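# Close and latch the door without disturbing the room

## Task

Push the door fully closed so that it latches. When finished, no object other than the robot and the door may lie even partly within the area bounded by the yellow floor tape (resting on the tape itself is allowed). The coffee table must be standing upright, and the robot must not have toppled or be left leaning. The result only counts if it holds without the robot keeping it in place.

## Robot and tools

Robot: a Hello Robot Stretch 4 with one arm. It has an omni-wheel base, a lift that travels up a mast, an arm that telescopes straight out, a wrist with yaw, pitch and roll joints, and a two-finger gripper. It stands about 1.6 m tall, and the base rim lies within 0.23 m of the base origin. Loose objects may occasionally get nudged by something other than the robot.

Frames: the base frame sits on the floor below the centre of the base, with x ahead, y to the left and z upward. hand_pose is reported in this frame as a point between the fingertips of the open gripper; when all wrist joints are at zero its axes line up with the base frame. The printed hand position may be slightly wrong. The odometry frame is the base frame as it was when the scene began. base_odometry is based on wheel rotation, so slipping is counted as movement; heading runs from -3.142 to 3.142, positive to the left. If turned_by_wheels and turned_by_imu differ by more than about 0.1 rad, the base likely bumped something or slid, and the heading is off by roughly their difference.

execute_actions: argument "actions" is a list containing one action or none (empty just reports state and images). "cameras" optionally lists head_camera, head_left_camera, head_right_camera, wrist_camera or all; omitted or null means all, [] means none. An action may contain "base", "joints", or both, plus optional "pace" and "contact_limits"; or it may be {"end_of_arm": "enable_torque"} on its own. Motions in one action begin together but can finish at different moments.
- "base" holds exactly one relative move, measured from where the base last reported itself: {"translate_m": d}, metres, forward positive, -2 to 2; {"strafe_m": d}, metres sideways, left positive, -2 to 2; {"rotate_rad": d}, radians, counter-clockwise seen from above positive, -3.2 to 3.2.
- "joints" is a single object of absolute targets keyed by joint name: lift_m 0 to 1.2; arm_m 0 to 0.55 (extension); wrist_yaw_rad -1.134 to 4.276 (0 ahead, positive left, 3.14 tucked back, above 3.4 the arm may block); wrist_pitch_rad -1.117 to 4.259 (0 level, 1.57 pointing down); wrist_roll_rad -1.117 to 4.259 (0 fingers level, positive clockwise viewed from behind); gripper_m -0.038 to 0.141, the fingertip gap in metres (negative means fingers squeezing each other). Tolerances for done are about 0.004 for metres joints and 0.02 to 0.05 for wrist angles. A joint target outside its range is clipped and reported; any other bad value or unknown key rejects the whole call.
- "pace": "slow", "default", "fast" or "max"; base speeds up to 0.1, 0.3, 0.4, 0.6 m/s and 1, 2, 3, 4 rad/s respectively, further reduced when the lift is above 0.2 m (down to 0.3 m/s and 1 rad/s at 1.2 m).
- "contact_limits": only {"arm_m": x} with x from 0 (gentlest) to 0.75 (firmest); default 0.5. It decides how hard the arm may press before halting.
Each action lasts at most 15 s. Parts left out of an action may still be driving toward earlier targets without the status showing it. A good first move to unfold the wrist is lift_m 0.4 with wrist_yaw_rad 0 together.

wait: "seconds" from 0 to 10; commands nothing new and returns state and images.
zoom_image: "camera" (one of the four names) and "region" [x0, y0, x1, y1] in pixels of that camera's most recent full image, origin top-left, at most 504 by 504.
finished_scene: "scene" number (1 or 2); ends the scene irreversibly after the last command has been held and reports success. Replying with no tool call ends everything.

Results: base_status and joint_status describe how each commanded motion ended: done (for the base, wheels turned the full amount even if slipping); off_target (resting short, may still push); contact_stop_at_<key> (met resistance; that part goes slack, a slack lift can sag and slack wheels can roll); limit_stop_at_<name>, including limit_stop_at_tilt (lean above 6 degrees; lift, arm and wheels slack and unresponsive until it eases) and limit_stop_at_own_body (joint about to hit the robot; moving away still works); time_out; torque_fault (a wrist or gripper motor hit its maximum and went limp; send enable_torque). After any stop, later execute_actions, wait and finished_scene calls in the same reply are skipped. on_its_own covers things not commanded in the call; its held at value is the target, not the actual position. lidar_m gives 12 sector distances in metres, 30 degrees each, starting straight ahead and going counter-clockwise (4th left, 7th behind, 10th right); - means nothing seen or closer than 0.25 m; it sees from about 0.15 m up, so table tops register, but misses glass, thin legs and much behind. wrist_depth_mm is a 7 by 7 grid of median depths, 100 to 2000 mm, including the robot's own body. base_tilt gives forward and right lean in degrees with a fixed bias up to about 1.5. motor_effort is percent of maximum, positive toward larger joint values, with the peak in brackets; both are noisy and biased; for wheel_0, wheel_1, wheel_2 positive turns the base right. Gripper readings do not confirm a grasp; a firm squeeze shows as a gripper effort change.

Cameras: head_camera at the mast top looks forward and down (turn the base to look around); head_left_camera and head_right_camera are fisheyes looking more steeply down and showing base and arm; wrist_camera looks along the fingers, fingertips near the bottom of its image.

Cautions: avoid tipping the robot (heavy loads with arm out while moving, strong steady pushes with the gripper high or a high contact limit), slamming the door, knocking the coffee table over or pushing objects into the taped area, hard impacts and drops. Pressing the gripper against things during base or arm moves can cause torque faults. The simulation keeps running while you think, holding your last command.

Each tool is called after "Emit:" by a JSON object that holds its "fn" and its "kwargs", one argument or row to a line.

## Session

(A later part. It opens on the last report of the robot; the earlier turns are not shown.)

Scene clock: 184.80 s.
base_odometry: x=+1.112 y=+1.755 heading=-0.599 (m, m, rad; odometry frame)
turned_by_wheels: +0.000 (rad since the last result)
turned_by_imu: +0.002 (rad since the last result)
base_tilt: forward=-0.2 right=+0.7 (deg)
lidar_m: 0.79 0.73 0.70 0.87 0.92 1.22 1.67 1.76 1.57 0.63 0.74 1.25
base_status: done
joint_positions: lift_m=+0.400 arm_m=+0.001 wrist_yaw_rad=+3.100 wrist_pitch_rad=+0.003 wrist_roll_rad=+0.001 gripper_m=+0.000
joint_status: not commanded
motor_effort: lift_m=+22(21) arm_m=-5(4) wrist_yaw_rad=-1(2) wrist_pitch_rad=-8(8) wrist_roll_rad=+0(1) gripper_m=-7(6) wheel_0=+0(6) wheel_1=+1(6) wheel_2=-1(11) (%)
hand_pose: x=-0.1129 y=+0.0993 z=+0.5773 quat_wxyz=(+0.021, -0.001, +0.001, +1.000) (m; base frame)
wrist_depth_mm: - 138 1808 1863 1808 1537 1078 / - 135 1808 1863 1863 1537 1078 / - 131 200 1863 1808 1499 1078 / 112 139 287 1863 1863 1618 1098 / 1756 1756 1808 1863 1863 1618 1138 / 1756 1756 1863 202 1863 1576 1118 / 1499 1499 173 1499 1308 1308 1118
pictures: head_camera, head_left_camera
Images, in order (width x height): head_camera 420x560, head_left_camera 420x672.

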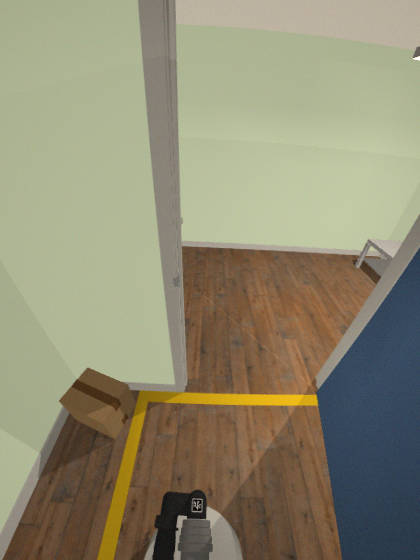

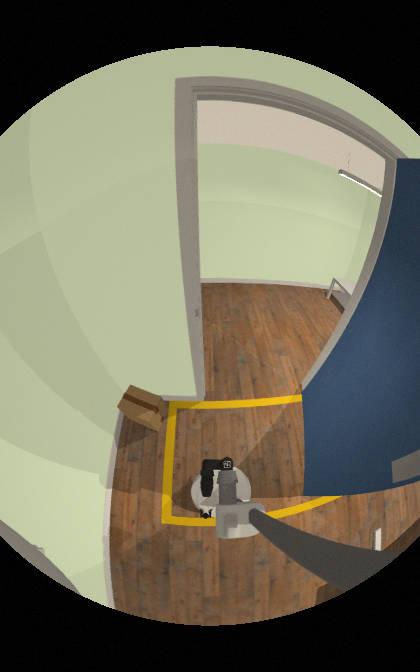

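Emit:
{"fn": "zoom_image", "kwargs": {
  "camera": "head_camera",
  "region": [40,340,200,500]
}}

Region (40, 340, 200, 500) of head_camera's 420x560 image, scaled by 3.150, with more detail than that image has.

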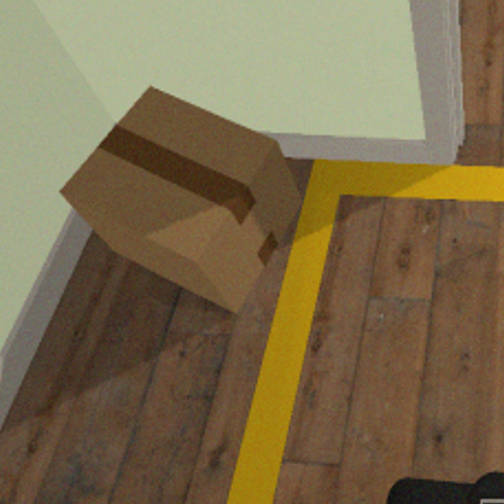

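Emit:
{"fn": "execute_actions", "kwargs": {
  "actions": [
    {"base":{"translate_m":-0.3}}
  ],
  "cameras": []
}}

Emit:
{"fn": "execute_actions", "kwargs": {
  "actions": [
    {"base":{"strafe_m":-0.55}}
  ],
  "cameras": ["head_left_camera","head_right_camera"]
}}

Scene clock: 198.23 s.
base_odometry: x=+0.865 y=+1.925 heading=-0.599 (m, m, rad; odometry frame)
turned_by_wheels: +0.000 (rad since the last result)
turned_by_imu: +0.002 (rad since the last result)
base_tilt: forward=-0.1 right=+0.7 (deg)
lidar_m: 1.10 0.94 0.91 0.88 0.89 1.18 1.38 1.43 1.41 0.64 0.67 1.11
base_status: done
joint_positions: lift_m=+0.400 arm_m=+0.001 wrist_yaw_rad=+3.100 wrist_pitch_rad=+0.003 wrist_roll_rad=+0.001 gripper_m=+0.000
joint_status: not commanded
motor_effort: lift_m=+21(21) arm_m=-5(4) wrist_yaw_rad=-1(2) wrist_pitch_rad=-8(8) wrist_roll_rad=+0(1) gripper_m=-5(4) wheel_0=-1(5) wheel_1=-1(5) wheel_2=-2(9) (%)
hand_pose: x=-0.1129 y=+0.0993 z=+0.5773 quat_wxyz=(+0.021, -0.001, +0.001, +1.000) (m; base frame)
wrist_depth_mm: - 138 1499 1537 1576 1537 1060 / - 135 1499 1576 1576 1537 1078 / - 130 201 1499 1576 1576 1098 / 112 139 289 1537 1537 1576 1098 / 1464 1464 1499 1499 1537 1576 1118 / 1464 1537 1537 202 1537 1537 1118 / 1464 1464 173 1537 1281 1336 1118
pictures: none
No camera images: the call's "cameras" was empty. Leave "cameras" out to get every camera's image.

Scene clock: 201.40 s.
base_odometry: x=+0.554 y=+1.471 heading=-0.599 (m, m, rad; odometry frame)
turned_by_wheels: +0.000 (rad since the last result)
turned_by_imu: -0.001 (rad since the last result)
base_tilt: forward=-0.1 right=+0.7 (deg)
lidar_m: 1.16 1.29 1.31 1.41 1.47 1.46 1.36 1.09 0.95 2.25 0.27 0.39
base_status: done
joint_positions: lift_m=+0.400 arm_m=+0.001 wrist_yaw_rad=+3.100 wrist_pitch_rad=+0.003 wrist_roll_rad=+0.001 gripper_m=+0.000
joint_status: not commanded
motor_effort: lift_m=+21(21) arm_m=-4(5) wrist_yaw_rad=-2(1) wrist_pitch_rad=-8(8) wrist_roll_rad=-1(1) gripper_m=-3(5) wheel_0=+0(13) wheel_1=+1(10) wheel_2=-2(8) (%)
hand_pose: x=-0.1130 y=+0.0993 z=+0.5773 quat_wxyz=(+0.021, -0.001, +0.001, +1.000) (m; base frame)
wrist_depth_mm: - 138 1499 1499 1499 1576 1576 / - 134 1499 1499 1537 1537 1576 / - 130 201 1499 1537 1576 1537 / 112 139 289 1537 1576 1537 1576 / 1464 1499 1499 1537 1537 1537 1618 / 1499 1499 1499 202 1499 1499 1537 / 1430 1430 173 1499 1255 1366 1366
pictures: head_left_camera, head_right_camera
Images, in order (width x height): head_left_camera 420x672, head_right_camera 420x672.

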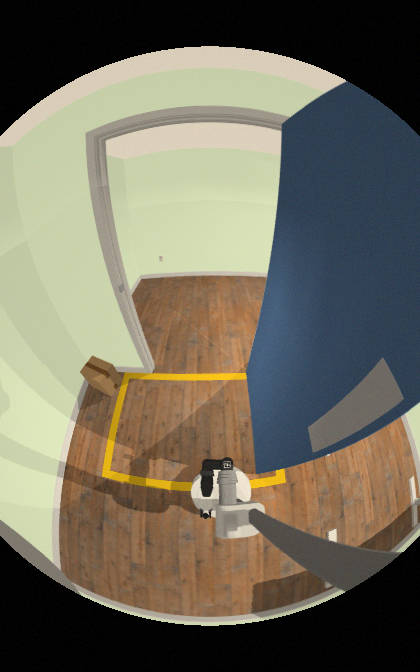

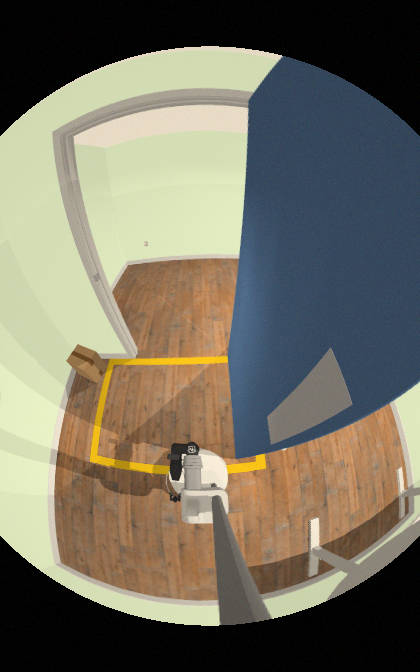

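Emit:
{"fn": "execute_actions", "kwargs": {
  "actions": [
    {"base":{"translate_m":-0.2}}
  ],
  "cameras": []
}}

Emit:
{"fn": "execute_actions", "kwargs": {
  "actions": [
    {"base":{"strafe_m":-0.6}}
  ],
  "cameras": ["head_left_camera","head_right_camera"]
}}

Scene clock: 212.53 s.
base_odometry: x=+0.389 y=+1.583 heading=-0.600 (m, m, rad; odometry frame)
turned_by_wheels: +0.000 (rad since the last result)
turned_by_imu: +0.002 (rad since the last result)
base_tilt: forward=-0.2 right=+0.8 (deg)
lidar_m: 1.21 1.46 1.46 1.38 1.45 1.24 1.16 1.07 0.84 1.53 0.54 0.62
base_status: done
joint_positions: lift_m=+0.400 arm_m=+0.001 wrist_yaw_rad=+3.100 wrist_pitch_rad=+0.003 wrist_roll_rad=+0.001 gripper_m=+0.000
joint_status: not commanded
motor_effort: lift_m=+21(21) arm_m=-4(4) wrist_yaw_rad=-1(1) wrist_pitch_rad=-8(8) wrist_roll_rad=-1(1) gripper_m=-6(5) wheel_0=-1(6) wheel_1=-1(5) wheel_2=+1(10) (%)
hand_pose: x=-0.1130 y=+0.0993 z=+0.5773 quat_wxyz=(+0.021, -0.001, +0.001, +1.000) (m; base frame)
wrist_depth_mm: - 139 1281 1308 1336 1308 1366 / - 135 1308 1336 1336 1366 1397 / - 131 200 1281 1308 1308 1397 / 112 139 286 1336 1308 1336 1336 / 1255 1308 1336 1336 1308 1366 1336 / 1281 1308 1255 202 1336 1336 1366 / 1308 1308 173 1308 1255 1308 1336
pictures: none
No camera images: the call's "cameras" was empty. Leave "cameras" out to get every camera's image.

Scene clock: 215.87 s.
base_odometry: x=+0.051 y=+1.088 heading=-0.600 (m, m, rad; odometry frame)
turned_by_wheels: +0.000 (rad since the last result)
turned_by_imu: -0.001 (rad since the last result)
base_tilt: forward=-0.2 right=+0.7 (deg)
lidar_m: 0.39 0.33 1.83 2.01 1.72 1.25 0.61 0.39 0.53 1.52 1.76 1.38
base_status: done
joint_positions: lift_m=+0.400 arm_m=+0.001 wrist_yaw_rad=+3.100 wrist_pitch_rad=+0.003 wrist_roll_rad=+0.001 gripper_m=+0.000
joint_status: not commanded
motor_effort: lift_m=+21(21) arm_m=-4(5) wrist_yaw_rad=-2(1) wrist_pitch_rad=-8(7) wrist_roll_rad=-2(1) gripper_m=-4(4) wheel_0=-1(9) wheel_1=+0(9) wheel_2=-1(1) (%)
hand_pose: x=-0.1130 y=+0.0993 z=+0.5773 quat_wxyz=(+0.021, -0.001, +0.001, +1.000) (m; base frame)
wrist_depth_mm: - 138 1281 1308 1336 1308 1366 / - 134 1308 1281 1308 1336 1366 / - 131 201 1308 1281 1336 1397 / 112 139 287 1308 1366 1366 1336 / 1255 1255 1308 1308 1336 1336 1336 / 1281 1255 1308 202 1308 1366 1366 / 1229 1098 174 1308 1308 1366 1336
pictures: head_left_camera, head_right_camera
Images, in order (width x height): head_left_camera 420x672, head_right_camera 420x672.

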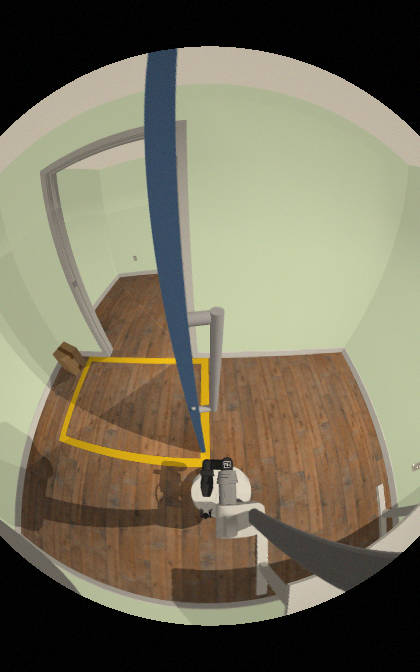

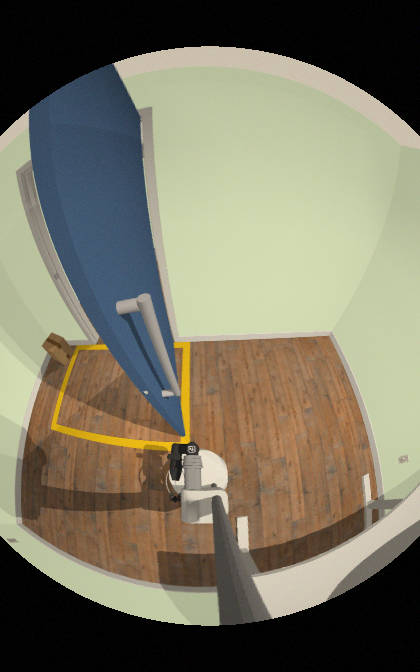

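Emit:
{"fn": "execute_actions", "kwargs": {
  "actions": [
    {"base":{"rotate_rad":-0.88}}
  ],
  "cameras": []
}}

Emit:
{"fn": "execute_actions", "kwargs": {
  "actions": [
    {"base":{"translate_m":0.6}}
  ],
  "cameras": []
}}

Emit:
{"fn": "execute_actions", "kwargs": {
  "actions": [
    {"base":{"rotate_rad":2.42}}
  ],
  "cameras": ["head_camera","head_left_camera"]
}}

Scene clock: 229.53 s.
base_odometry: x=+0.051 y=+1.088 heading=-1.479 (m, m, rad; odometry frame)
turned_by_wheels: -0.880 (rad since the last result)
turned_by_imu: -0.897 (rad since the last result)
base_tilt: forward=-0.2 right=+0.7 (deg)
lidar_m: 1.64 1.33 0.34 1.86 1.96 1.98 1.44 1.17 0.43 0.39 0.63 1.70
base_status: done
joint_positions: lift_m=+0.400 arm_m=+0.001 wrist_yaw_rad=+3.100 wrist_pitch_rad=+0.003 wrist_roll_rad=+0.001 gripper_m=+0.000
joint_status: not commanded
motor_effort: lift_m=+20(21) arm_m=-5(4) wrist_yaw_rad=-1(1) wrist_pitch_rad=-8(8) wrist_roll_rad=-1(1) gripper_m=-5(4) wheel_0=+1(7) wheel_1=+2(7) wheel_2=+0(8) (%)
hand_pose: x=-0.1130 y=+0.0993 z=+0.5773 quat_wxyz=(+0.021, -0.001, +0.001, +1.000) (m; base frame)
wrist_depth_mm: - 138 1756 - - 1921 1708 / - 135 1708 - - 1921 1661 / - 131 202 - - 1921 1756 / 112 139 289 - - 1921 1708 / 1098 1397 1756 - - 1921 1808 / 1160 1366 1618 203 1863 1921 1708 / 1138 1308 173 1499 1281 1366 1336
pictures: none
No camera images: the call's "cameras" was empty. Leave "cameras" out to get every camera's image.

Scene clock: 233.00 s.
base_odometry: x=+0.105 y=+0.491 heading=-1.479 (m, m, rad; odometry frame)
turned_by_wheels: +0.000 (rad since the last result)
turned_by_imu: -0.001 (rad since the last result)
base_tilt: forward=-0.2 right=+0.7 (deg)
lidar_m: 1.18 0.95 0.94 0.80 0.58 0.50 1.92 0.70 0.72 0.83 1.25 1.20
base_status: done
joint_positions: lift_m=+0.400 arm_m=+0.001 wrist_yaw_rad=+3.100 wrist_pitch_rad=+0.003 wrist_roll_rad=+0.001 gripper_m=+0.000
joint_status: not commanded
motor_effort: lift_m=+21(20) arm_m=-4(4) wrist_yaw_rad=+0(1) wrist_pitch_rad=-8(7) wrist_roll_rad=-1(1) gripper_m=-4(3) wheel_0=+1(6) wheel_1=+2(6) wheel_2=+0(11) (%)
hand_pose: x=-0.1130 y=+0.0993 z=+0.5773 quat_wxyz=(+0.021, -0.001, +0.001, +1.000) (m; base frame)
wrist_depth_mm: - 138 - - - 549 521 / - 135 - - - 569 525 / - 130 201 - - 574 525 / 112 139 289 - - 569 530 / 1397 1756 - - - 574 530 / 1464 1808 1921 202 1921 574 525 / 1430 1499 173 1499 1308 569 535
pictures: none
No camera images: the call's "cameras" was empty. Leave "cameras" out to get every camera's image.

Scene clock: 235.50 s.
base_odometry: x=+0.105 y=+0.491 heading=+0.941 (m, m, rad; odometry frame)
turned_by_wheels: +2.420 (rad since the last result)
turned_by_imu: +2.471 (rad since the last result)
base_tilt: forward=-0.1 right=+0.8 (deg)
lidar_m: 0.49 2.26 0.76 0.72 0.75 1.08 1.23 1.27 0.99 0.94 0.99 0.64
base_status: done
joint_positions: lift_m=+0.400 arm_m=+0.001 wrist_yaw_rad=+3.100 wrist_pitch_rad=+0.003 wrist_roll_rad=+0.001 gripper_m=+0.000
joint_status: not commanded
motor_effort: lift_m=+21(21) arm_m=-4(4) wrist_yaw_rad=-1(1) wrist_pitch_rad=-8(8) wrist_roll_rad=-2(1) gripper_m=-3(5) wheel_0=-2(6) wheel_1=+0(6) wheel_2=-2(8) (%)
hand_pose: x=-0.1130 y=+0.0993 z=+0.5773 quat_wxyz=(+0.021, -0.001, +0.001, +1.000) (m; base frame)
wrist_depth_mm: - 138 1366 1397 1397 1430 1464 / - 135 1336 1366 1397 1397 1060 / - 130 201 1366 1397 1430 1430 / 112 139 289 1397 1430 1430 1499 / 1281 1336 1336 1366 1397 1397 1430 / 1281 1308 1366 203 1464 1464 1464 / 1308 1308 173 1336 1281 1336 1229
pictures: head_camera, head_left_camera
Images, in order (width x height): head_camera 420x560, head_left_camera 420x672.

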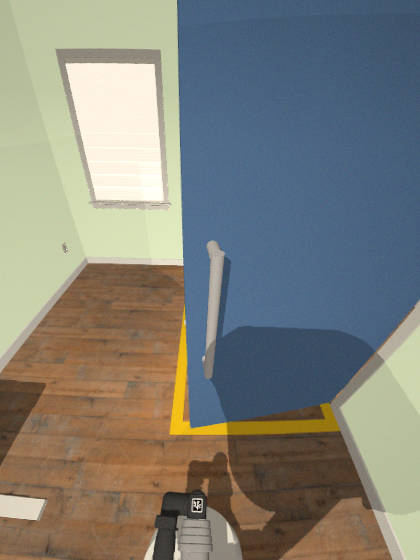

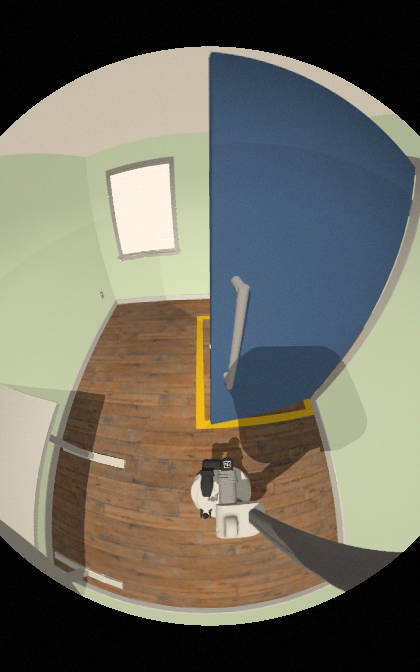

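Emit:
{"fn": "execute_actions", "kwargs": {
  "actions": [
    {"base":{"strafe_m":-0.3},"joints":{"lift_m":0.15}}
  ],
  "cameras": []
}}

Emit:
{"fn": "execute_actions", "kwargs": {
  "actions": [
    {"base":{"translate_m":0.7},"pace":"slow"}
  ],
  "cameras": ["head_camera","head_right_camera"]
}}

Scene clock: 250.13 s.
base_odometry: x=+0.348 y=+0.314 heading=+0.941 (m, m, rad; odometry frame)
turned_by_wheels: +0.000 (rad since the last result)
turned_by_imu: +0.001 (rad since the last result)
base_tilt: forward=-0.1 right=+0.7 (deg)
lidar_m: 0.60 0.57 1.08 1.04 1.09 1.30 1.20 0.97 0.66 0.62 0.67 0.68
base_status: done
joint_positions: lift_m=+0.150 arm_m=+0.001 wrist_yaw_rad=+3.100 wrist_pitch_rad=+0.003 wrist_roll_rad=+0.001 gripper_m=+0.000
joint_status: all done
motor_effort: lift_m=+15(18) arm_m=-4(4) wrist_yaw_rad=-2(1) wrist_pitch_rad=-8(8) wrist_roll_rad=-1(2) gripper_m=-4(5) wheel_0=-1(8) wheel_1=+1(9) wheel_2=+0(1) (%)
hand_pose: x=-0.1130 y=+0.0993 z=+0.3277 quat_wxyz=(+0.021, -0.001, +0.001, +1.000) (m; base frame)
wrist_depth_mm: - 138 1336 1366 1397 1430 1464 / - 135 1336 1366 1366 1397 1464 / - 130 201 1366 1397 1397 1430 / 112 139 287 1366 1366 1430 1397 / 1078 1308 1366 1336 1366 1430 1430 / 1138 1308 1336 202 1160 1205 1160 / 878 891 173 917 778 820 820
pictures: none
No camera images: the call's "cameras" was empty. Leave "cameras" out to get every camera's image.

Scene clock: 258.43 s.
base_odometry: x=+0.760 y=+0.879 heading=+0.941 (m, m, rad; odometry frame)
turned_by_wheels: +0.000 (rad since the last result)
turned_by_imu: +0.000 (rad since the last result)
base_tilt: forward=-0.2 right=+0.8 (deg)
lidar_m: 0.25 0.28 0.37 1.72 1.13 1.50 1.92 0.95 0.66 0.46 0.26 0.25
base_status: done
joint_positions: lift_m=+0.150 arm_m=+0.000 wrist_yaw_rad=+3.100 wrist_pitch_rad=+0.003 wrist_roll_rad=+0.001 gripper_m=+0.000
joint_status: not commanded
motor_effort: lift_m=+17(16) arm_m=+1(4) wrist_yaw_rad=-3(36) wrist_pitch_rad=-8(8) wrist_roll_rad=-1(1) gripper_m=-3(5) wheel_0=+1(5) wheel_1=+1(9) wheel_2=-3(11) (%)
hand_pose: x=-0.1140 y=+0.0992 z=+0.3277 quat_wxyz=(+0.021, -0.001, +0.001, +1.000) (m; base frame)
wrist_depth_mm: - 137 - - - - 1464 / - 135 - - - - 1921 / - 130 200 - - - - / 112 138 286 - - - - / 1042 1808 - - - - 1983 / 1118 1336 1308 202 1118 1205 1160 / 904 891 173 917 778 798 831
pictures: head_camera, head_right_camera
Images, in order (width x height): head_camera 420x560, head_right_camera 420x672.

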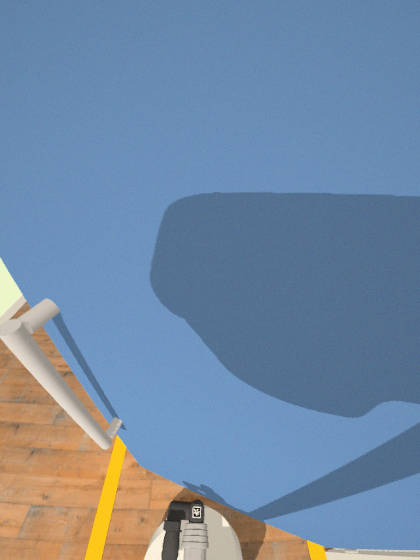

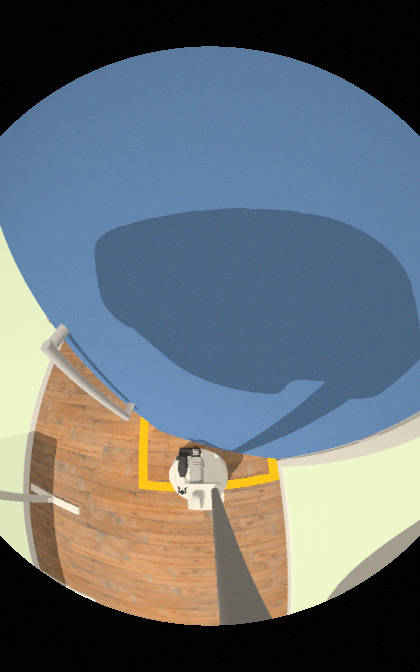

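Emit:
{"fn": "execute_actions", "kwargs": {
  "actions": [
    {"base":{"rotate_rad":1.15},"pace":"slow"}
  ],
  "cameras": []
}}

Emit:
{"fn": "execute_actions", "kwargs": {
  "actions": [
    {"base":{"strafe_m":-0.45},"pace":"slow"}
  ],
  "cameras": ["head_left_camera","head_right_camera"]
}}

Scene clock: 272.20 s.
base_odometry: x=+0.760 y=+0.879 heading=+2.090 (m, m, rad; odometry frame)
turned_by_wheels: +1.150 (rad since the last result)
turned_by_imu: +1.175 (rad since the last result)
base_tilt: forward=-0.1 right=+0.7 (deg)
lidar_m: 1.90 1.18 1.12 1.68 1.93 0.85 0.65 0.40 0.27 0.25 0.25 0.30
base_status: done
joint_positions: lift_m=+0.150 arm_m=+0.000 wrist_yaw_rad=+3.100 wrist_pitch_rad=+0.003 wrist_roll_rad=+0.001 gripper_m=+0.000
joint_status: not commanded
motor_effort: lift_m=+16(16) arm_m=+1(1) wrist_yaw_rad=-3(3) wrist_pitch_rad=-8(8) wrist_roll_rad=-2(0) gripper_m=-6(5) wheel_0=-1(6) wheel_1=-2(5) wheel_2=-2(6) (%)
hand_pose: x=-0.1140 y=+0.0992 z=+0.3277 quat_wxyz=(+0.021, -0.001, +0.001, +1.000) (m; base frame)
wrist_depth_mm: - 138 788 891 1042 1160 1430 / - 135 788 878 1025 1182 1430 / - 130 200 904 1008 1160 1366 / 112 138 287 891 1025 1160 1397 / 539 707 788 866 1008 1160 1397 / 597 707 759 202 991 1098 1138 / 585 691 173 820 778 820 820
pictures: none
No camera images: the call's "cameras" was empty. Leave "cameras" out to get every camera's image.

Scene clock: 277.83 s.
base_odometry: x=+1.151 y=+1.103 heading=+2.090 (m, m, rad; odometry frame)
turned_by_wheels: +0.000 (rad since the last result)
turned_by_imu: +0.000 (rad since the last result)
base_tilt: forward=-0.1 right=+0.8 (deg)
lidar_m: 2.09 2.04 1.49 2.02 1.34 0.55 0.30 0.25 0.25 0.26 0.42 1.49
base_status: done
joint_positions: lift_m=+0.150 arm_m=+0.000 wrist_yaw_rad=+3.100 wrist_pitch_rad=+0.003 wrist_roll_rad=+0.001 gripper_m=+0.000
joint_status: not commanded
motor_effort: lift_m=+16(16) arm_m=+1(2) wrist_yaw_rad=-3(3) wrist_pitch_rad=-8(8) wrist_roll_rad=+0(0) gripper_m=-5(3) wheel_0=+2(12) wheel_1=-3(11) wheel_2=+1(3) (%)
hand_pose: x=-0.1140 y=+0.0993 z=+0.3277 quat_wxyz=(+0.021, -0.001, +0.001, +1.000) (m; base frame)
wrist_depth_mm: - 137 492 654 768 866 1042 / - 135 492 647 759 891 1060 / - 130 200 640 759 891 1025 / 112 138 287 634 741 866 1060 / 320 394 484 640 741 878 1042 / 334 392 455 203 750 891 1008 / 332 379 173 559 699 809 820
pictures: head_left_camera, head_right_camera
Images, in order (width x height): head_left_camera 420x672, head_right_camera 420x672.

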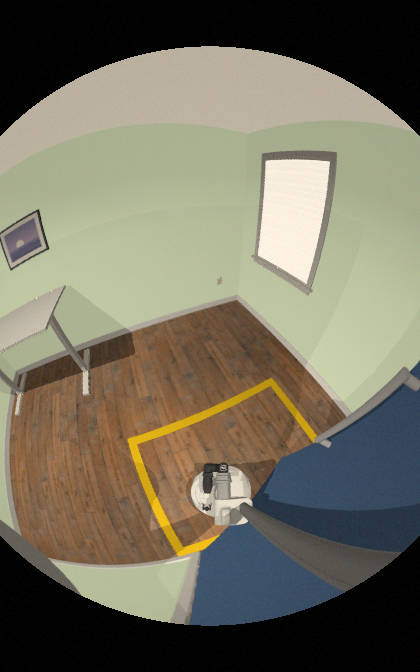

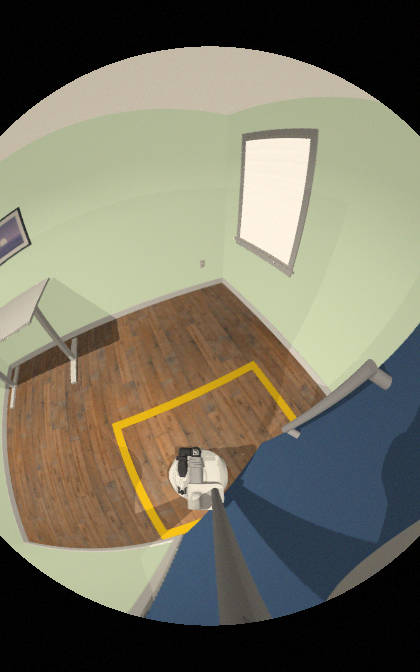

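Emit:
{"fn": "execute_actions", "kwargs": {
  "actions": [
    {"base":{"rotate_rad":0.4},"pace":"slow"}
  ],
  "cameras": []
}}

Emit:
{"fn": "execute_actions", "kwargs": {
  "actions": [
    {"base":{"strafe_m":-0.2},"pace":"slow"}
  ],
  "cameras": []
}}

Emit:
{"fn": "execute_actions", "kwargs": {
  "actions": [
    {"base":{"translate_m":-0.12},"pace":"slow"}
  ],
  "cameras": ["head_left_camera","head_right_camera"]
}}

Scene clock: 292.47 s.
base_odometry: x=+1.151 y=+1.103 heading=+2.490 (m, m, rad; odometry frame)
turned_by_wheels: +0.400 (rad since the last result)
turned_by_imu: +0.409 (rad since the last result)
base_tilt: forward=-0.2 right=+0.8 (deg)
lidar_m: 2.05 1.48 1.73 2.12 0.65 0.33 0.25 0.25 0.26 0.38 1.43 1.84
base_status: done
joint_positions: lift_m=+0.150 arm_m=+0.000 wrist_yaw_rad=+3.100 wrist_pitch_rad=+0.003 wrist_roll_rad=+0.001 gripper_m=+0.000
joint_status: not commanded
motor_effort: lift_m=+16(16) arm_m=+2(1) wrist_yaw_rad=-1(2) wrist_pitch_rad=-8(8) wrist_roll_rad=-1(0) gripper_m=-4(4) wheel_0=-2(4) wheel_1=+0(7) wheel_2=-2(6) (%)
hand_pose: x=-0.1140 y=+0.0993 z=+0.3277 quat_wxyz=(+0.021, -0.001, +0.001, +1.000) (m; base frame)
wrist_depth_mm: - 138 407 459 521 569 597 / - 135 413 455 521 569 597 / - 131 200 455 517 574 597 / 112 138 289 455 521 574 597 / 325 366 410 452 517 569 597 / 334 364 394 202 508 569 597 / 332 359 173 433 500 574 591
pictures: none
No camera images: the call's "cameras" was empty. Leave "cameras" out to get every camera's image.

Scene clock: 295.60 s.
base_odometry: x=+1.272 y=+1.262 heading=+2.490 (m, m, rad; odometry frame)
turned_by_wheels: +0.000 (rad since the last result)
turned_by_imu: +0.001 (rad since the last result)
base_tilt: forward=-0.2 right=+0.8 (deg)
lidar_m: 2.06 1.63 1.74 2.04 0.56 0.25 0.25 - 0.25 0.27 1.24 1.60
base_status: done
joint_positions: lift_m=+0.150 arm_m=+0.000 wrist_yaw_rad=+3.100 wrist_pitch_rad=+0.003 wrist_roll_rad=+0.001 gripper_m=+0.000
joint_status: not commanded
motor_effort: lift_m=+16(16) arm_m=+1(2) wrist_yaw_rad=-2(2) wrist_pitch_rad=-8(8) wrist_roll_rad=-1(1) gripper_m=-4(5) wheel_0=+3(8) wheel_1=-1(8) wheel_2=+0(3) (%)
hand_pose: x=-0.1140 y=+0.0993 z=+0.3277 quat_wxyz=(+0.021, -0.001, +0.001, +1.000) (m; base frame)
wrist_depth_mm: - 138 347 382 430 496 559 / - 134 347 387 427 496 564 / - 130 200 387 430 496 559 / 113 138 289 384 430 488 564 / 285 317 347 384 430 492 564 / 291 315 338 202 421 492 554 / 291 310 173 366 418 488 559
pictures: none
No camera images: the call's "cameras" was empty. Leave "cameras" out to get every camera's image.

Scene clock: 298.10 s.
base_odometry: x=+1.367 y=+1.189 heading=+2.490 (m, m, rad; odometry frame)
turned_by_wheels: +0.000 (rad since the last result)
turned_by_imu: +0.001 (rad since the last result)
base_tilt: forward=-0.2 right=+0.7 (deg)
lidar_m: 2.18 1.71 1.91 1.50 0.41 0.25 0.25 0.25 0.31 0.78 1.24 1.57
base_status: done
joint_positions: lift_m=+0.150 arm_m=+0.000 wrist_yaw_rad=+3.100 wrist_pitch_rad=+0.003 wrist_roll_rad=+0.001 gripper_m=+0.000
joint_status: not commanded
motor_effort: lift_m=+16(16) arm_m=+1(2) wrist_yaw_rad=-3(1) wrist_pitch_rad=-8(8) wrist_roll_rad=-1(1) gripper_m=-5(5) wheel_0=-2(4) wheel_1=-2(6) wheel_2=+2(7) (%)
hand_pose: x=-0.1140 y=+0.0993 z=+0.3277 quat_wxyz=(+0.021, -0.001, +0.001, +1.000) (m; base frame)
wrist_depth_mm: - 138 364 379 399 421 439 / - 135 364 379 399 418 433 / - 131 201 379 397 418 436 / 113 138 287 382 394 418 439 / 329 349 364 379 397 418 439 / 334 345 359 202 394 418 439 / 334 345 173 373 392 421 439
pictures: head_left_camera, head_right_camera
Images, in order (width x height): head_left_camera 420x672, head_right_camera 420x672.

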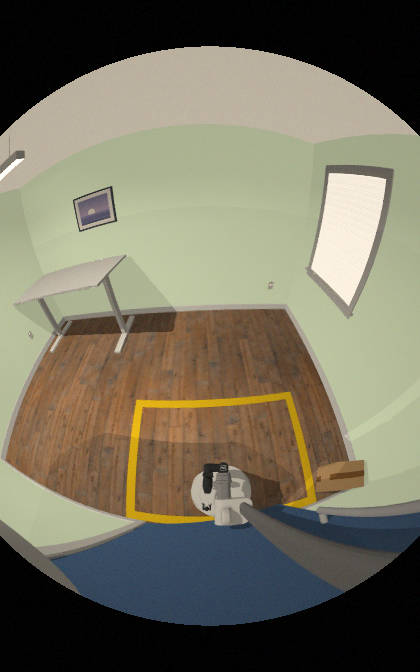

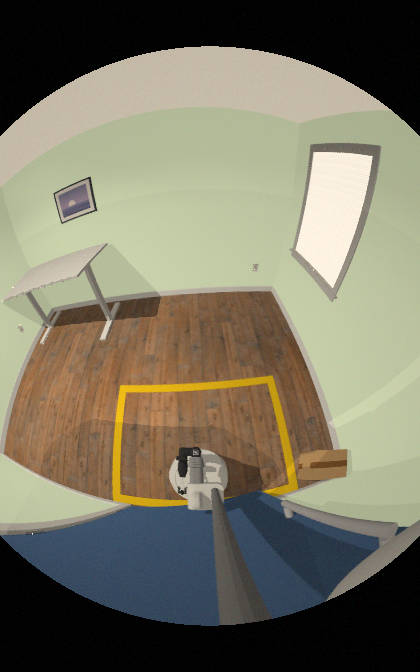

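Emit:
{"fn": "execute_actions", "kwargs": {
  "actions": [
    {"base":{"translate_m":-0.08},"pace":"slow"}
  ],
  "cameras": ["head_right_camera","wrist_camera"]
}}

Scene clock: 304.97 s.
base_odometry: x=+1.431 y=+1.140 heading=+2.490 (m, m, rad; odometry frame)
turned_by_wheels: +0.000 (rad since the last result)
turned_by_imu: +0.002 (rad since the last result)
base_tilt: forward=-0.1 right=+0.8 (deg)
lidar_m: 2.28 1.78 2.04 1.11 0.32 0.25 - 0.25 0.26 0.75 1.23 1.63
base_status: done
joint_positions: lift_m=+0.150 arm_m=+0.000 wrist_yaw_rad=+3.100 wrist_pitch_rad=+0.003 wrist_roll_rad=+0.001 gripper_m=+0.000
joint_status: not commanded
motor_effort: lift_m=+16(16) arm_m=+1(1) wrist_yaw_rad=-2(2) wrist_pitch_rad=-8(8) wrist_roll_rad=-1(1) gripper_m=-5(4) wheel_0=+0(7) wheel_1=+1(6) wheel_2=+0(12) (%)
hand_pose: x=-0.1140 y=+0.0993 z=+0.3277 quat_wxyz=(+0.021, -0.001, +0.001, +1.000) (m; base frame)
wrist_depth_mm: - 137 329 338 347 355 362 / - 135 329 336 343 355 364 / - 131 200 336 345 357 362 / 112 138 290 338 345 353 364 / 310 320 327 336 347 355 366 / 314 320 325 202 345 355 364 / 314 319 174 332 343 355 366
pictures: head_right_camera, wrist_camera
Images, in order (width x height): head_right_camera 420x672, wrist_camera 616x392.

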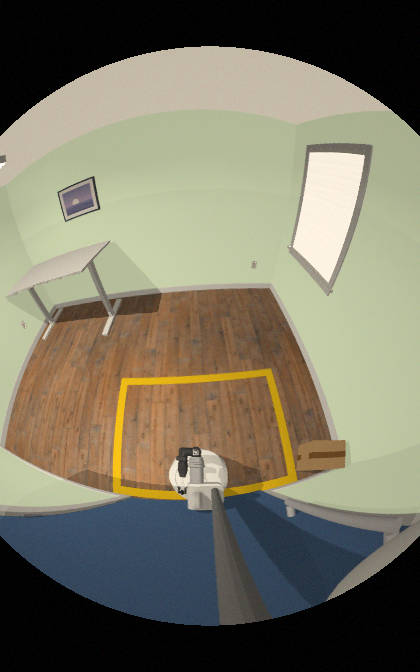

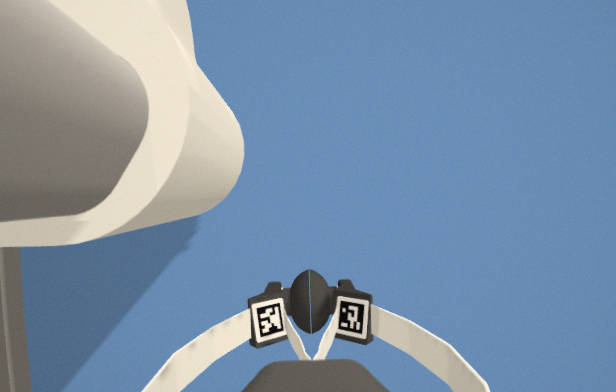

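Emit:
{"fn": "execute_actions", "kwargs": {
  "actions": [
    {"base":{"translate_m":-0.07},"pace":"slow"}
  ],
  "cameras": ["head_right_camera"]
}}

Scene clock: 310.97 s.
base_odometry: x=+1.452 y=+1.121 heading=+2.502 (m, m, rad; odometry frame)
turned_by_wheels: +0.012 (rad since the last result)
turned_by_imu: +0.028 (rad since the last result)
base_tilt: forward=-0.1 right=+0.8 (deg)
lidar_m: 2.28 1.81 2.09 0.90 0.30 0.25 - 0.25 0.29 0.76 1.25 1.68
base_status: translate_m contact_stop (by the wheels' count: -0.028 of -0.070)
joint_positions: lift_m=+0.150 arm_m=+0.000 wrist_yaw_rad=+3.100 wrist_pitch_rad=+0.003 wrist_roll_rad=+0.001 gripper_m=+0.000
joint_status: not commanded
on_its_own: the wheels are slack since a contact_stop
motor_effort: lift_m=+16(16) arm_m=+1(1) wrist_yaw_rad=-1(2) wrist_pitch_rad=-8(8) wrist_roll_rad=-1(1) gripper_m=-4(5) wheel_0=+0(27) wheel_1=+0(33) wheel_2=+0(34) (%)
hand_pose: x=-0.1140 y=+0.0993 z=+0.3276 quat_wxyz=(+0.021, -0.001, +0.001, +1.000) (m; base frame)
wrist_depth_mm: - 137 322 329 338 340 342 / - 135 325 330 334 342 343 / - 131 200 329 332 338 343 / 113 138 289 330 334 338 343 / 315 322 327 329 336 342 342 / 315 324 325 202 334 342 343 / 319 322 174 327 336 343 343
pictures: head_right_camera
Images, in order (width x height): head_right_camera 420x672.

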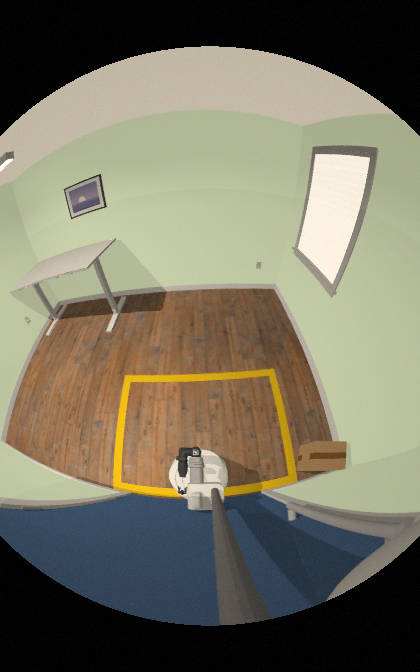

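Emit:
{"fn": "execute_actions", "kwargs": {
  "actions": [
    {"base":{"translate_m":1.0}}
  ],
  "cameras": []
}}

Emit:
{"fn": "execute_actions", "kwargs": {
  "actions": [
    {"base":{"rotate_rad":-2.8}}
  ],
  "cameras": ["head_camera"]
}}

Emit:
{"fn": "zoom_image", "kwargs": {
  "camera": "head_camera",
  "region": [0,60,300,480]
}}

Scene clock: 320.90 s.
base_odometry: x=+0.650 y=+1.718 heading=+2.502 (m, m, rad; odometry frame)
turned_by_wheels: +0.000 (rad since the last result)
turned_by_imu: -0.002 (rad since the last result)
base_tilt: forward=-0.3 right=+0.7 (deg)
lidar_m: 1.26 1.34 1.10 1.85 1.76 1.22 1.18 1.18 1.24 1.16 1.17 1.36
base_status: done
joint_positions: lift_m=+0.150 arm_m=+0.000 wrist_yaw_rad=+3.100 wrist_pitch_rad=+0.003 wrist_roll_rad=+0.001 gripper_m=+0.000
joint_status: not commanded
motor_effort: lift_m=+17(17) arm_m=+1(2) wrist_yaw_rad=-2(1) wrist_pitch_rad=-7(8) wrist_roll_rad=+0(1) gripper_m=-3(4) wheel_0=+1(6) wheel_1=+0(7) wheel_2=+0(9) (%)
hand_pose: x=-0.1140 y=+0.0993 z=+0.3276 quat_wxyz=(+0.021, -0.001, +0.001, +1.000) (m; base frame)
wrist_depth_mm: - 138 1336 1336 1336 1366 1430 / - 135 1336 1366 1336 1366 1397 / - 130 200 1336 1366 1397 1397 / 113 138 287 1366 1366 1366 1366 / 1308 1281 1336 1336 1397 1366 1430 / 1255 1281 1336 201 1160 1205 1118 / 891 878 173 904 788 820 809
pictures: none
No camera images: the call's "cameras" was empty. Leave "cameras" out to get every camera's image.

Scene clock: 323.57 s.
base_odometry: x=+0.650 y=+1.718 heading=-0.298 (m, m, rad; odometry frame)
turned_by_wheels: -2.800 (rad since the last result)
turned_by_imu: -2.858 (rad since the last result)
base_tilt: forward=-0.1 right=+0.7 (deg)
lidar_m: 1.19 1.23 1.19 1.15 1.39 1.27 1.30 1.15 1.06 2.28 1.37 1.20
base_status: done
joint_positions: lift_m=+0.150 arm_m=+0.000 wrist_yaw_rad=+3.100 wrist_pitch_rad=+0.003 wrist_roll_rad=+0.001 gripper_m=+0.000
joint_status: not commanded
motor_effort: lift_m=+17(16) arm_m=+1(1) wrist_yaw_rad=-3(2) wrist_pitch_rad=-8(8) wrist_roll_rad=-1(1) gripper_m=-5(5) wheel_0=+0(6) wheel_1=+0(8) wheel_2=+1(9) (%)
hand_pose: x=-0.1140 y=+0.0993 z=+0.3276 quat_wxyz=(+0.021, -0.001, +0.001, +1.000) (m; base frame)
wrist_depth_mm: - 137 1537 1430 1397 1281 1205 / - 134 1499 1464 1366 1281 1205 / - 131 200 1430 1336 1336 1205 / 112 138 289 1430 1366 1281 1205 / 1255 1661 1537 1430 1336 1281 1255 / 1205 1336 1336 202 1118 1160 1160 / 866 891 173 917 778 809 820
pictures: head_camera
Images, in order (width x height): head_camera 420x560.

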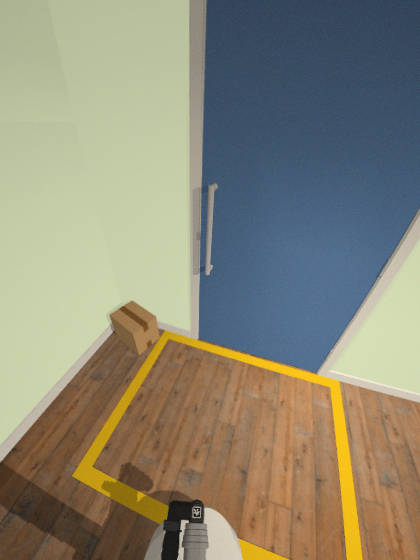

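Region (0, 60, 300, 480) of head_camera's 420x560 image, scaled by 1.200, with more detail than that image has; it fills the left 360 columns of this view, and the rest is white.

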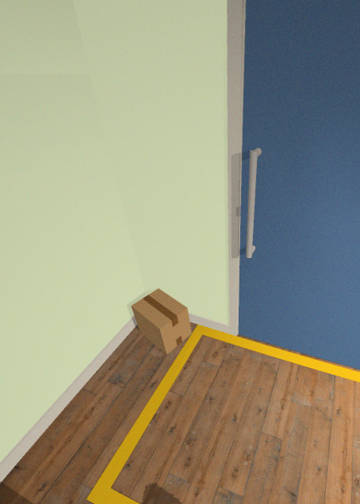

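Emit:
{"fn": "zoom_image", "kwargs": {
  "camera": "head_camera",
  "region": [150,170,250,360]
}}

Region (150, 170, 250, 360) of head_camera's 420x560 image, scaled by 2.653, with more detail than that image has; it fills the left 265 columns of this view, and the rest is white.

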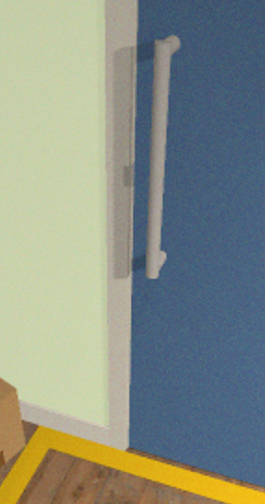

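Emit:
{"fn": "execute_actions", "kwargs": {
  "actions": [
    {"base":{"rotate_rad":-0.12},"joints":{"lift_m":0.3,"wrist_yaw_rad":0}}
  ],
  "cameras": []
}}

Emit:
{"fn": "execute_actions", "kwargs": {
  "actions": [
    {"base":{"translate_m":0.3},"joints":{"lift_m":0.2,"arm_m":0.25}}
  ],
  "cameras": ["head_camera","wrist_camera"]
}}

Scene clock: 340.73 s.
base_odometry: x=+0.650 y=+1.718 heading=-0.418 (m, m, rad; odometry frame)
turned_by_wheels: -0.120 (rad since the last result)
turned_by_imu: -0.121 (rad since the last result)
base_tilt: forward=-0.2 right=+0.7 (deg)
lidar_m: 1.18 1.21 1.19 1.15 1.27 1.30 1.29 1.20 1.12 2.52 1.48 1.19
base_status: done
joint_positions: lift_m=+0.300 arm_m=+0.000 wrist_yaw_rad=+0.001 wrist_pitch_rad=+0.003 wrist_roll_rad=+0.001 gripper_m=+0.000
joint_status: all done
motor_effort: lift_m=+22(21) arm_m=+1(2) wrist_yaw_rad=-4(13) wrist_pitch_rad=-8(8) wrist_roll_rad=-1(1) gripper_m=-4(5) wheel_0=+1(6) wheel_1=-1(8) wheel_2=+0(6) (%)
hand_pose: x=+0.4592 y=-0.0873 z=+0.4772 quat_wxyz=(+1.000, +0.001, +0.001, +0.000) (m; base frame)
wrist_depth_mm: 1118 1078 1025 991 931 917 878 / 1138 1098 991 976 946 904 866 / 1138 1098 1025 991 946 917 878 / 1138 1098 1060 1025 960 904 904 / 1118 1098 1025 1008 960 946 891 / 976 1078 1025 202 931 917 891 / 946 1118 173 991 946 904 891
pictures: none
No camera images: the call's "cameras" was empty. Leave "cameras" out to get every camera's image.

Scene clock: 343.20 s.
base_odometry: x=+0.924 y=+1.597 heading=-0.418 (m, m, rad; odometry frame)
turned_by_wheels: +0.000 (rad since the last result)
turned_by_imu: +0.000 (rad since the last result)
base_tilt: forward=-0.2 right=+0.6 (deg)
lidar_m: 0.84 0.98 1.11 1.12 1.23 1.61 1.59 1.32 1.43 2.16 1.11 0.90
base_status: done
joint_positions: lift_m=+0.200 arm_m=+0.249 wrist_yaw_rad=+0.000 wrist_pitch_rad=+0.002 wrist_roll_rad=+0.001 gripper_m=+0.000
joint_status: all done
motor_effort: lift_m=+16(20) arm_m=+4(5) wrist_yaw_rad=-2(4) wrist_pitch_rad=-7(8) wrist_roll_rad=-1(1) gripper_m=-7(4) wheel_0=+1(5) wheel_1=+2(6) wheel_2=-1(12) (%)
hand_pose: x=+0.7086 y=-0.0874 z=+0.3778 quat_wxyz=(+1.000, +0.001, +0.001, +0.000) (m; base frame)
wrist_depth_mm: 484 477 452 439 418 402 387 / 484 473 455 436 418 402 392 / 488 480 459 442 421 404 389 / 488 480 462 439 421 407 389 / 492 477 462 439 424 404 389 / 488 484 459 202 415 404 394 / 488 484 173 439 418 402 397
pictures: head_camera, wrist_camera
Images, in order (width x height): head_camera 420x560, wrist_camera 616x392.

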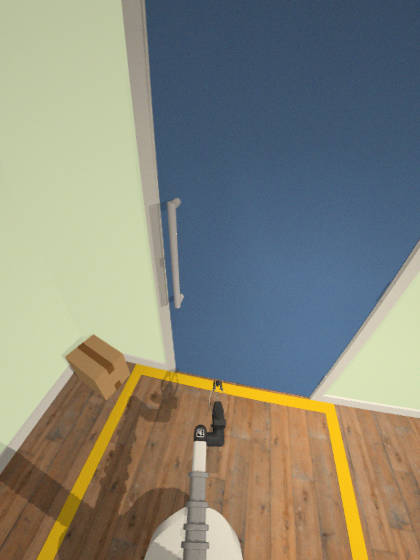

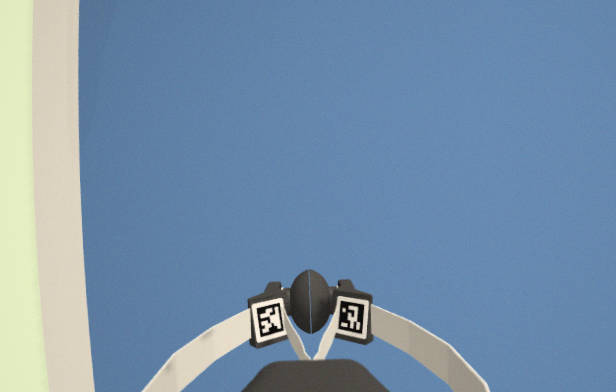

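Emit:
{"fn": "execute_actions", "kwargs": {
  "actions": [
    {"base":{"rotate_rad":-0.25}}
  ],
  "cameras": []
}}

Emit:
{"fn": "execute_actions", "kwargs": {
  "actions": [
    {"base":{"strafe_m":0.3}}
  ],
  "cameras": ["wrist_camera"]
}}

Emit:
{"fn": "execute_actions", "kwargs": {
  "actions": [
    {"joints":{"arm_m":0.5},"contact_limits":{"arm_m":0.35},"pace":"slow"}
  ],
  "cameras": ["wrist_camera","head_camera"]
}}

Scene clock: 351.17 s.
base_odometry: x=+0.924 y=+1.597 heading=-0.668 (m, m, rad; odometry frame)
turned_by_wheels: -0.250 (rad since the last result)
turned_by_imu: -0.254 (rad since the last result)
base_tilt: forward=-0.2 right=+0.7 (deg)
lidar_m: 0.91 0.88 0.98 1.13 1.16 1.51 1.58 1.61 1.31 2.58 1.43 0.97
base_status: done
joint_positions: lift_m=+0.200 arm_m=+0.249 wrist_yaw_rad=+0.000 wrist_pitch_rad=+0.002 wrist_roll_rad=+0.001 gripper_m=+0.000
joint_status: not commanded
motor_effort: lift_m=+16(16) arm_m=+4(4) wrist_yaw_rad=-1(1) wrist_pitch_rad=-7(7) wrist_roll_rad=-1(1) gripper_m=-7(3) wheel_0=+2(7) wheel_1=+1(6) wheel_2=+0(8) (%)
hand_pose: x=+0.7086 y=-0.0874 z=+0.3778 quat_wxyz=(+1.000, +0.001, +0.001, +0.000) (m; base frame)
wrist_depth_mm: 424 430 439 449 452 459 462 / 424 427 439 452 452 466 469 / 430 433 439 445 459 462 469 / 427 430 442 452 455 466 469 / 430 436 442 452 459 466 473 / 430 433 442 202 462 462 477 / 433 433 173 445 455 466 477
pictures: none
No camera images: the call's "cameras" was empty. Leave "cameras" out to get every camera's image.

Scene clock: 353.50 s.
base_odometry: x=+1.110 y=+1.832 heading=-0.668 (m, m, rad; odometry frame)
turned_by_wheels: +0.000 (rad since the last result)
turned_by_imu: +0.001 (rad since the last result)
base_tilt: forward=-0.1 right=+0.8 (deg)
lidar_m: 0.80 0.72 0.76 0.82 0.86 1.10 1.61 1.63 1.60 2.70 1.39 0.92
base_status: done
joint_positions: lift_m=+0.200 arm_m=+0.249 wrist_yaw_rad=+0.000 wrist_pitch_rad=+0.002 wrist_roll_rad=+0.001 gripper_m=+0.000
joint_status: not commanded
motor_effort: lift_m=+16(16) arm_m=+4(4) wrist_yaw_rad=-2(2) wrist_pitch_rad=-7(7) wrist_roll_rad=+0(0) gripper_m=-5(4) wheel_0=+1(8) wheel_1=+0(9) wheel_2=+0(0) (%)
hand_pose: x=+0.7086 y=-0.0874 z=+0.3777 quat_wxyz=(+1.000, +0.001, +0.001, +0.000) (m; base frame)
wrist_depth_mm: 389 410 415 427 430 436 442 / 392 410 418 424 427 439 445 / 389 410 418 427 433 439 445 / 392 410 418 424 436 439 449 / 389 413 421 427 436 445 449 / 394 413 421 203 433 442 452 / 394 413 173 421 427 442 449
pictures: wrist_camera
Images, in order (width x height): wrist_camera 616x392.

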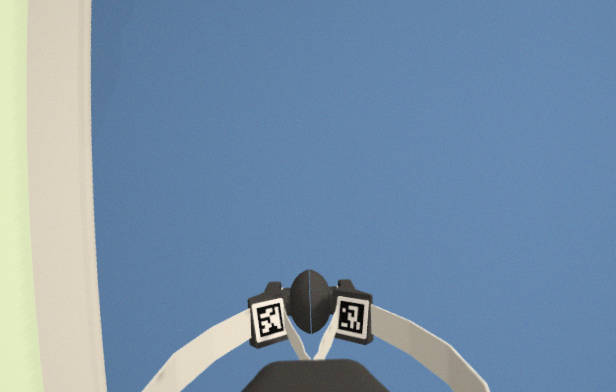

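Scene clock: 356.47 s.
base_odometry: x=+1.110 y=+1.832 heading=-0.668 (m, m, rad; odometry frame)
turned_by_wheels: +0.000 (rad since the last result)
turned_by_imu: +0.001 (rad since the last result)
base_tilt: forward=-0.2 right=+0.7 (deg)
lidar_m: 0.79 0.73 0.73 0.82 0.84 1.07 1.60 1.64 1.58 2.69 1.37 0.93
base_status: not commanded
joint_positions: lift_m=+0.200 arm_m=+0.438 wrist_yaw_rad=+0.000 wrist_pitch_rad=+0.002 wrist_roll_rad=+0.001 gripper_m=+0.000
joint_status: arm_m contact_stop (moved +0.189 of +0.251)
on_its_own: arm_m is slack since a contact_stop (your +0.500 is given up)
motor_effort: lift_m=+16(16) arm_m=+0(17) wrist_yaw_rad=+0(41) wrist_pitch_rad=-6(7) wrist_roll_rad=-1(0) gripper_m=-5(5) wheel_0=+2(4) wheel_1=+1(3) wheel_2=+1(12) (%)
contact_limits: arm_m 0.35
hand_pose: x=+0.8972 y=-0.0876 z=+0.3779 quat_wxyz=(+1.000, +0.001, +0.001, +0.000) (m; base frame)
wrist_depth_mm: 224 227 231 236 239 245 247 / 224 228 232 235 240 243 247 / 224 228 231 236 240 244 247 / 225 229 233 236 240 243 249 / 225 229 234 237 241 244 249 / 225 229 231 202 240 245 248 / 226 229 173 236 239 248 249
pictures: head_camera, wrist_camera
Images, in order (width x height): head_camera 420x560, wrist_camera 616x392.

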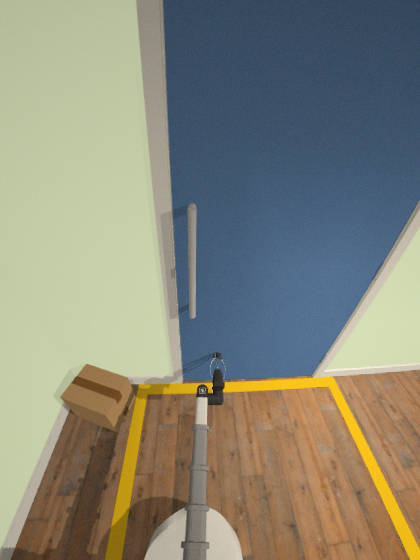

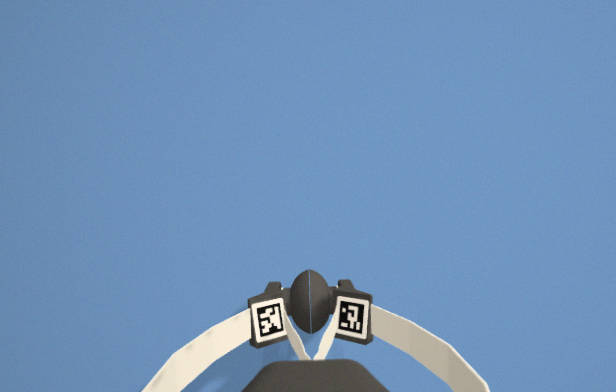

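Emit:
{"fn": "execute_actions", "kwargs": {
  "actions": [
    {"joints":{"arm_m":0.3}}
  ],
  "cameras": []
}}

Emit:
{"fn": "finished_scene", "kwargs": {
  "scene": 1
}}

Scene clock: 365.73 s.
base_odometry: x=+1.110 y=+1.832 heading=-0.668 (m, m, rad; odometry frame)
turned_by_wheels: +0.000 (rad since the last result)
turned_by_imu: +0.001 (rad since the last result)
base_tilt: forward=-0.1 right=+0.7 (deg)
lidar_m: 0.82 0.75 0.74 0.83 0.86 1.08 1.60 1.64 1.58 2.72 1.36 0.95
base_status: not commanded
joint_positions: lift_m=+0.200 arm_m=+0.301 wrist_yaw_rad=+0.000 wrist_pitch_rad=+0.002 wrist_roll_rad=+0.001 gripper_m=+0.000
joint_status: all done
motor_effort: lift_m=+16(16) arm_m=-5(6) wrist_yaw_rad=-1(0) wrist_pitch_rad=-7(7) wrist_roll_rad=-1(1) gripper_m=-6(3) wheel_0=+2(2) wheel_1=+0(0) wheel_2=+1(0) (%)
hand_pose: x=+0.7602 y=-0.0874 z=+0.3778 quat_wxyz=(+1.000, +0.001, +0.001, +0.000) (m; base frame)
wrist_depth_mm: 355 359 364 370 379 384 392 / 353 364 364 373 379 387 389 / 355 362 366 373 382 387 394 / 355 362 366 375 382 387 397 / 351 359 366 375 382 384 394 / 345 366 366 202 382 389 392 / 343 362 173 375 382 392 397
pictures: none
No camera images: the call's "cameras" was empty. Leave "cameras" out to get every camera's image.

The scene is finished: the task was done.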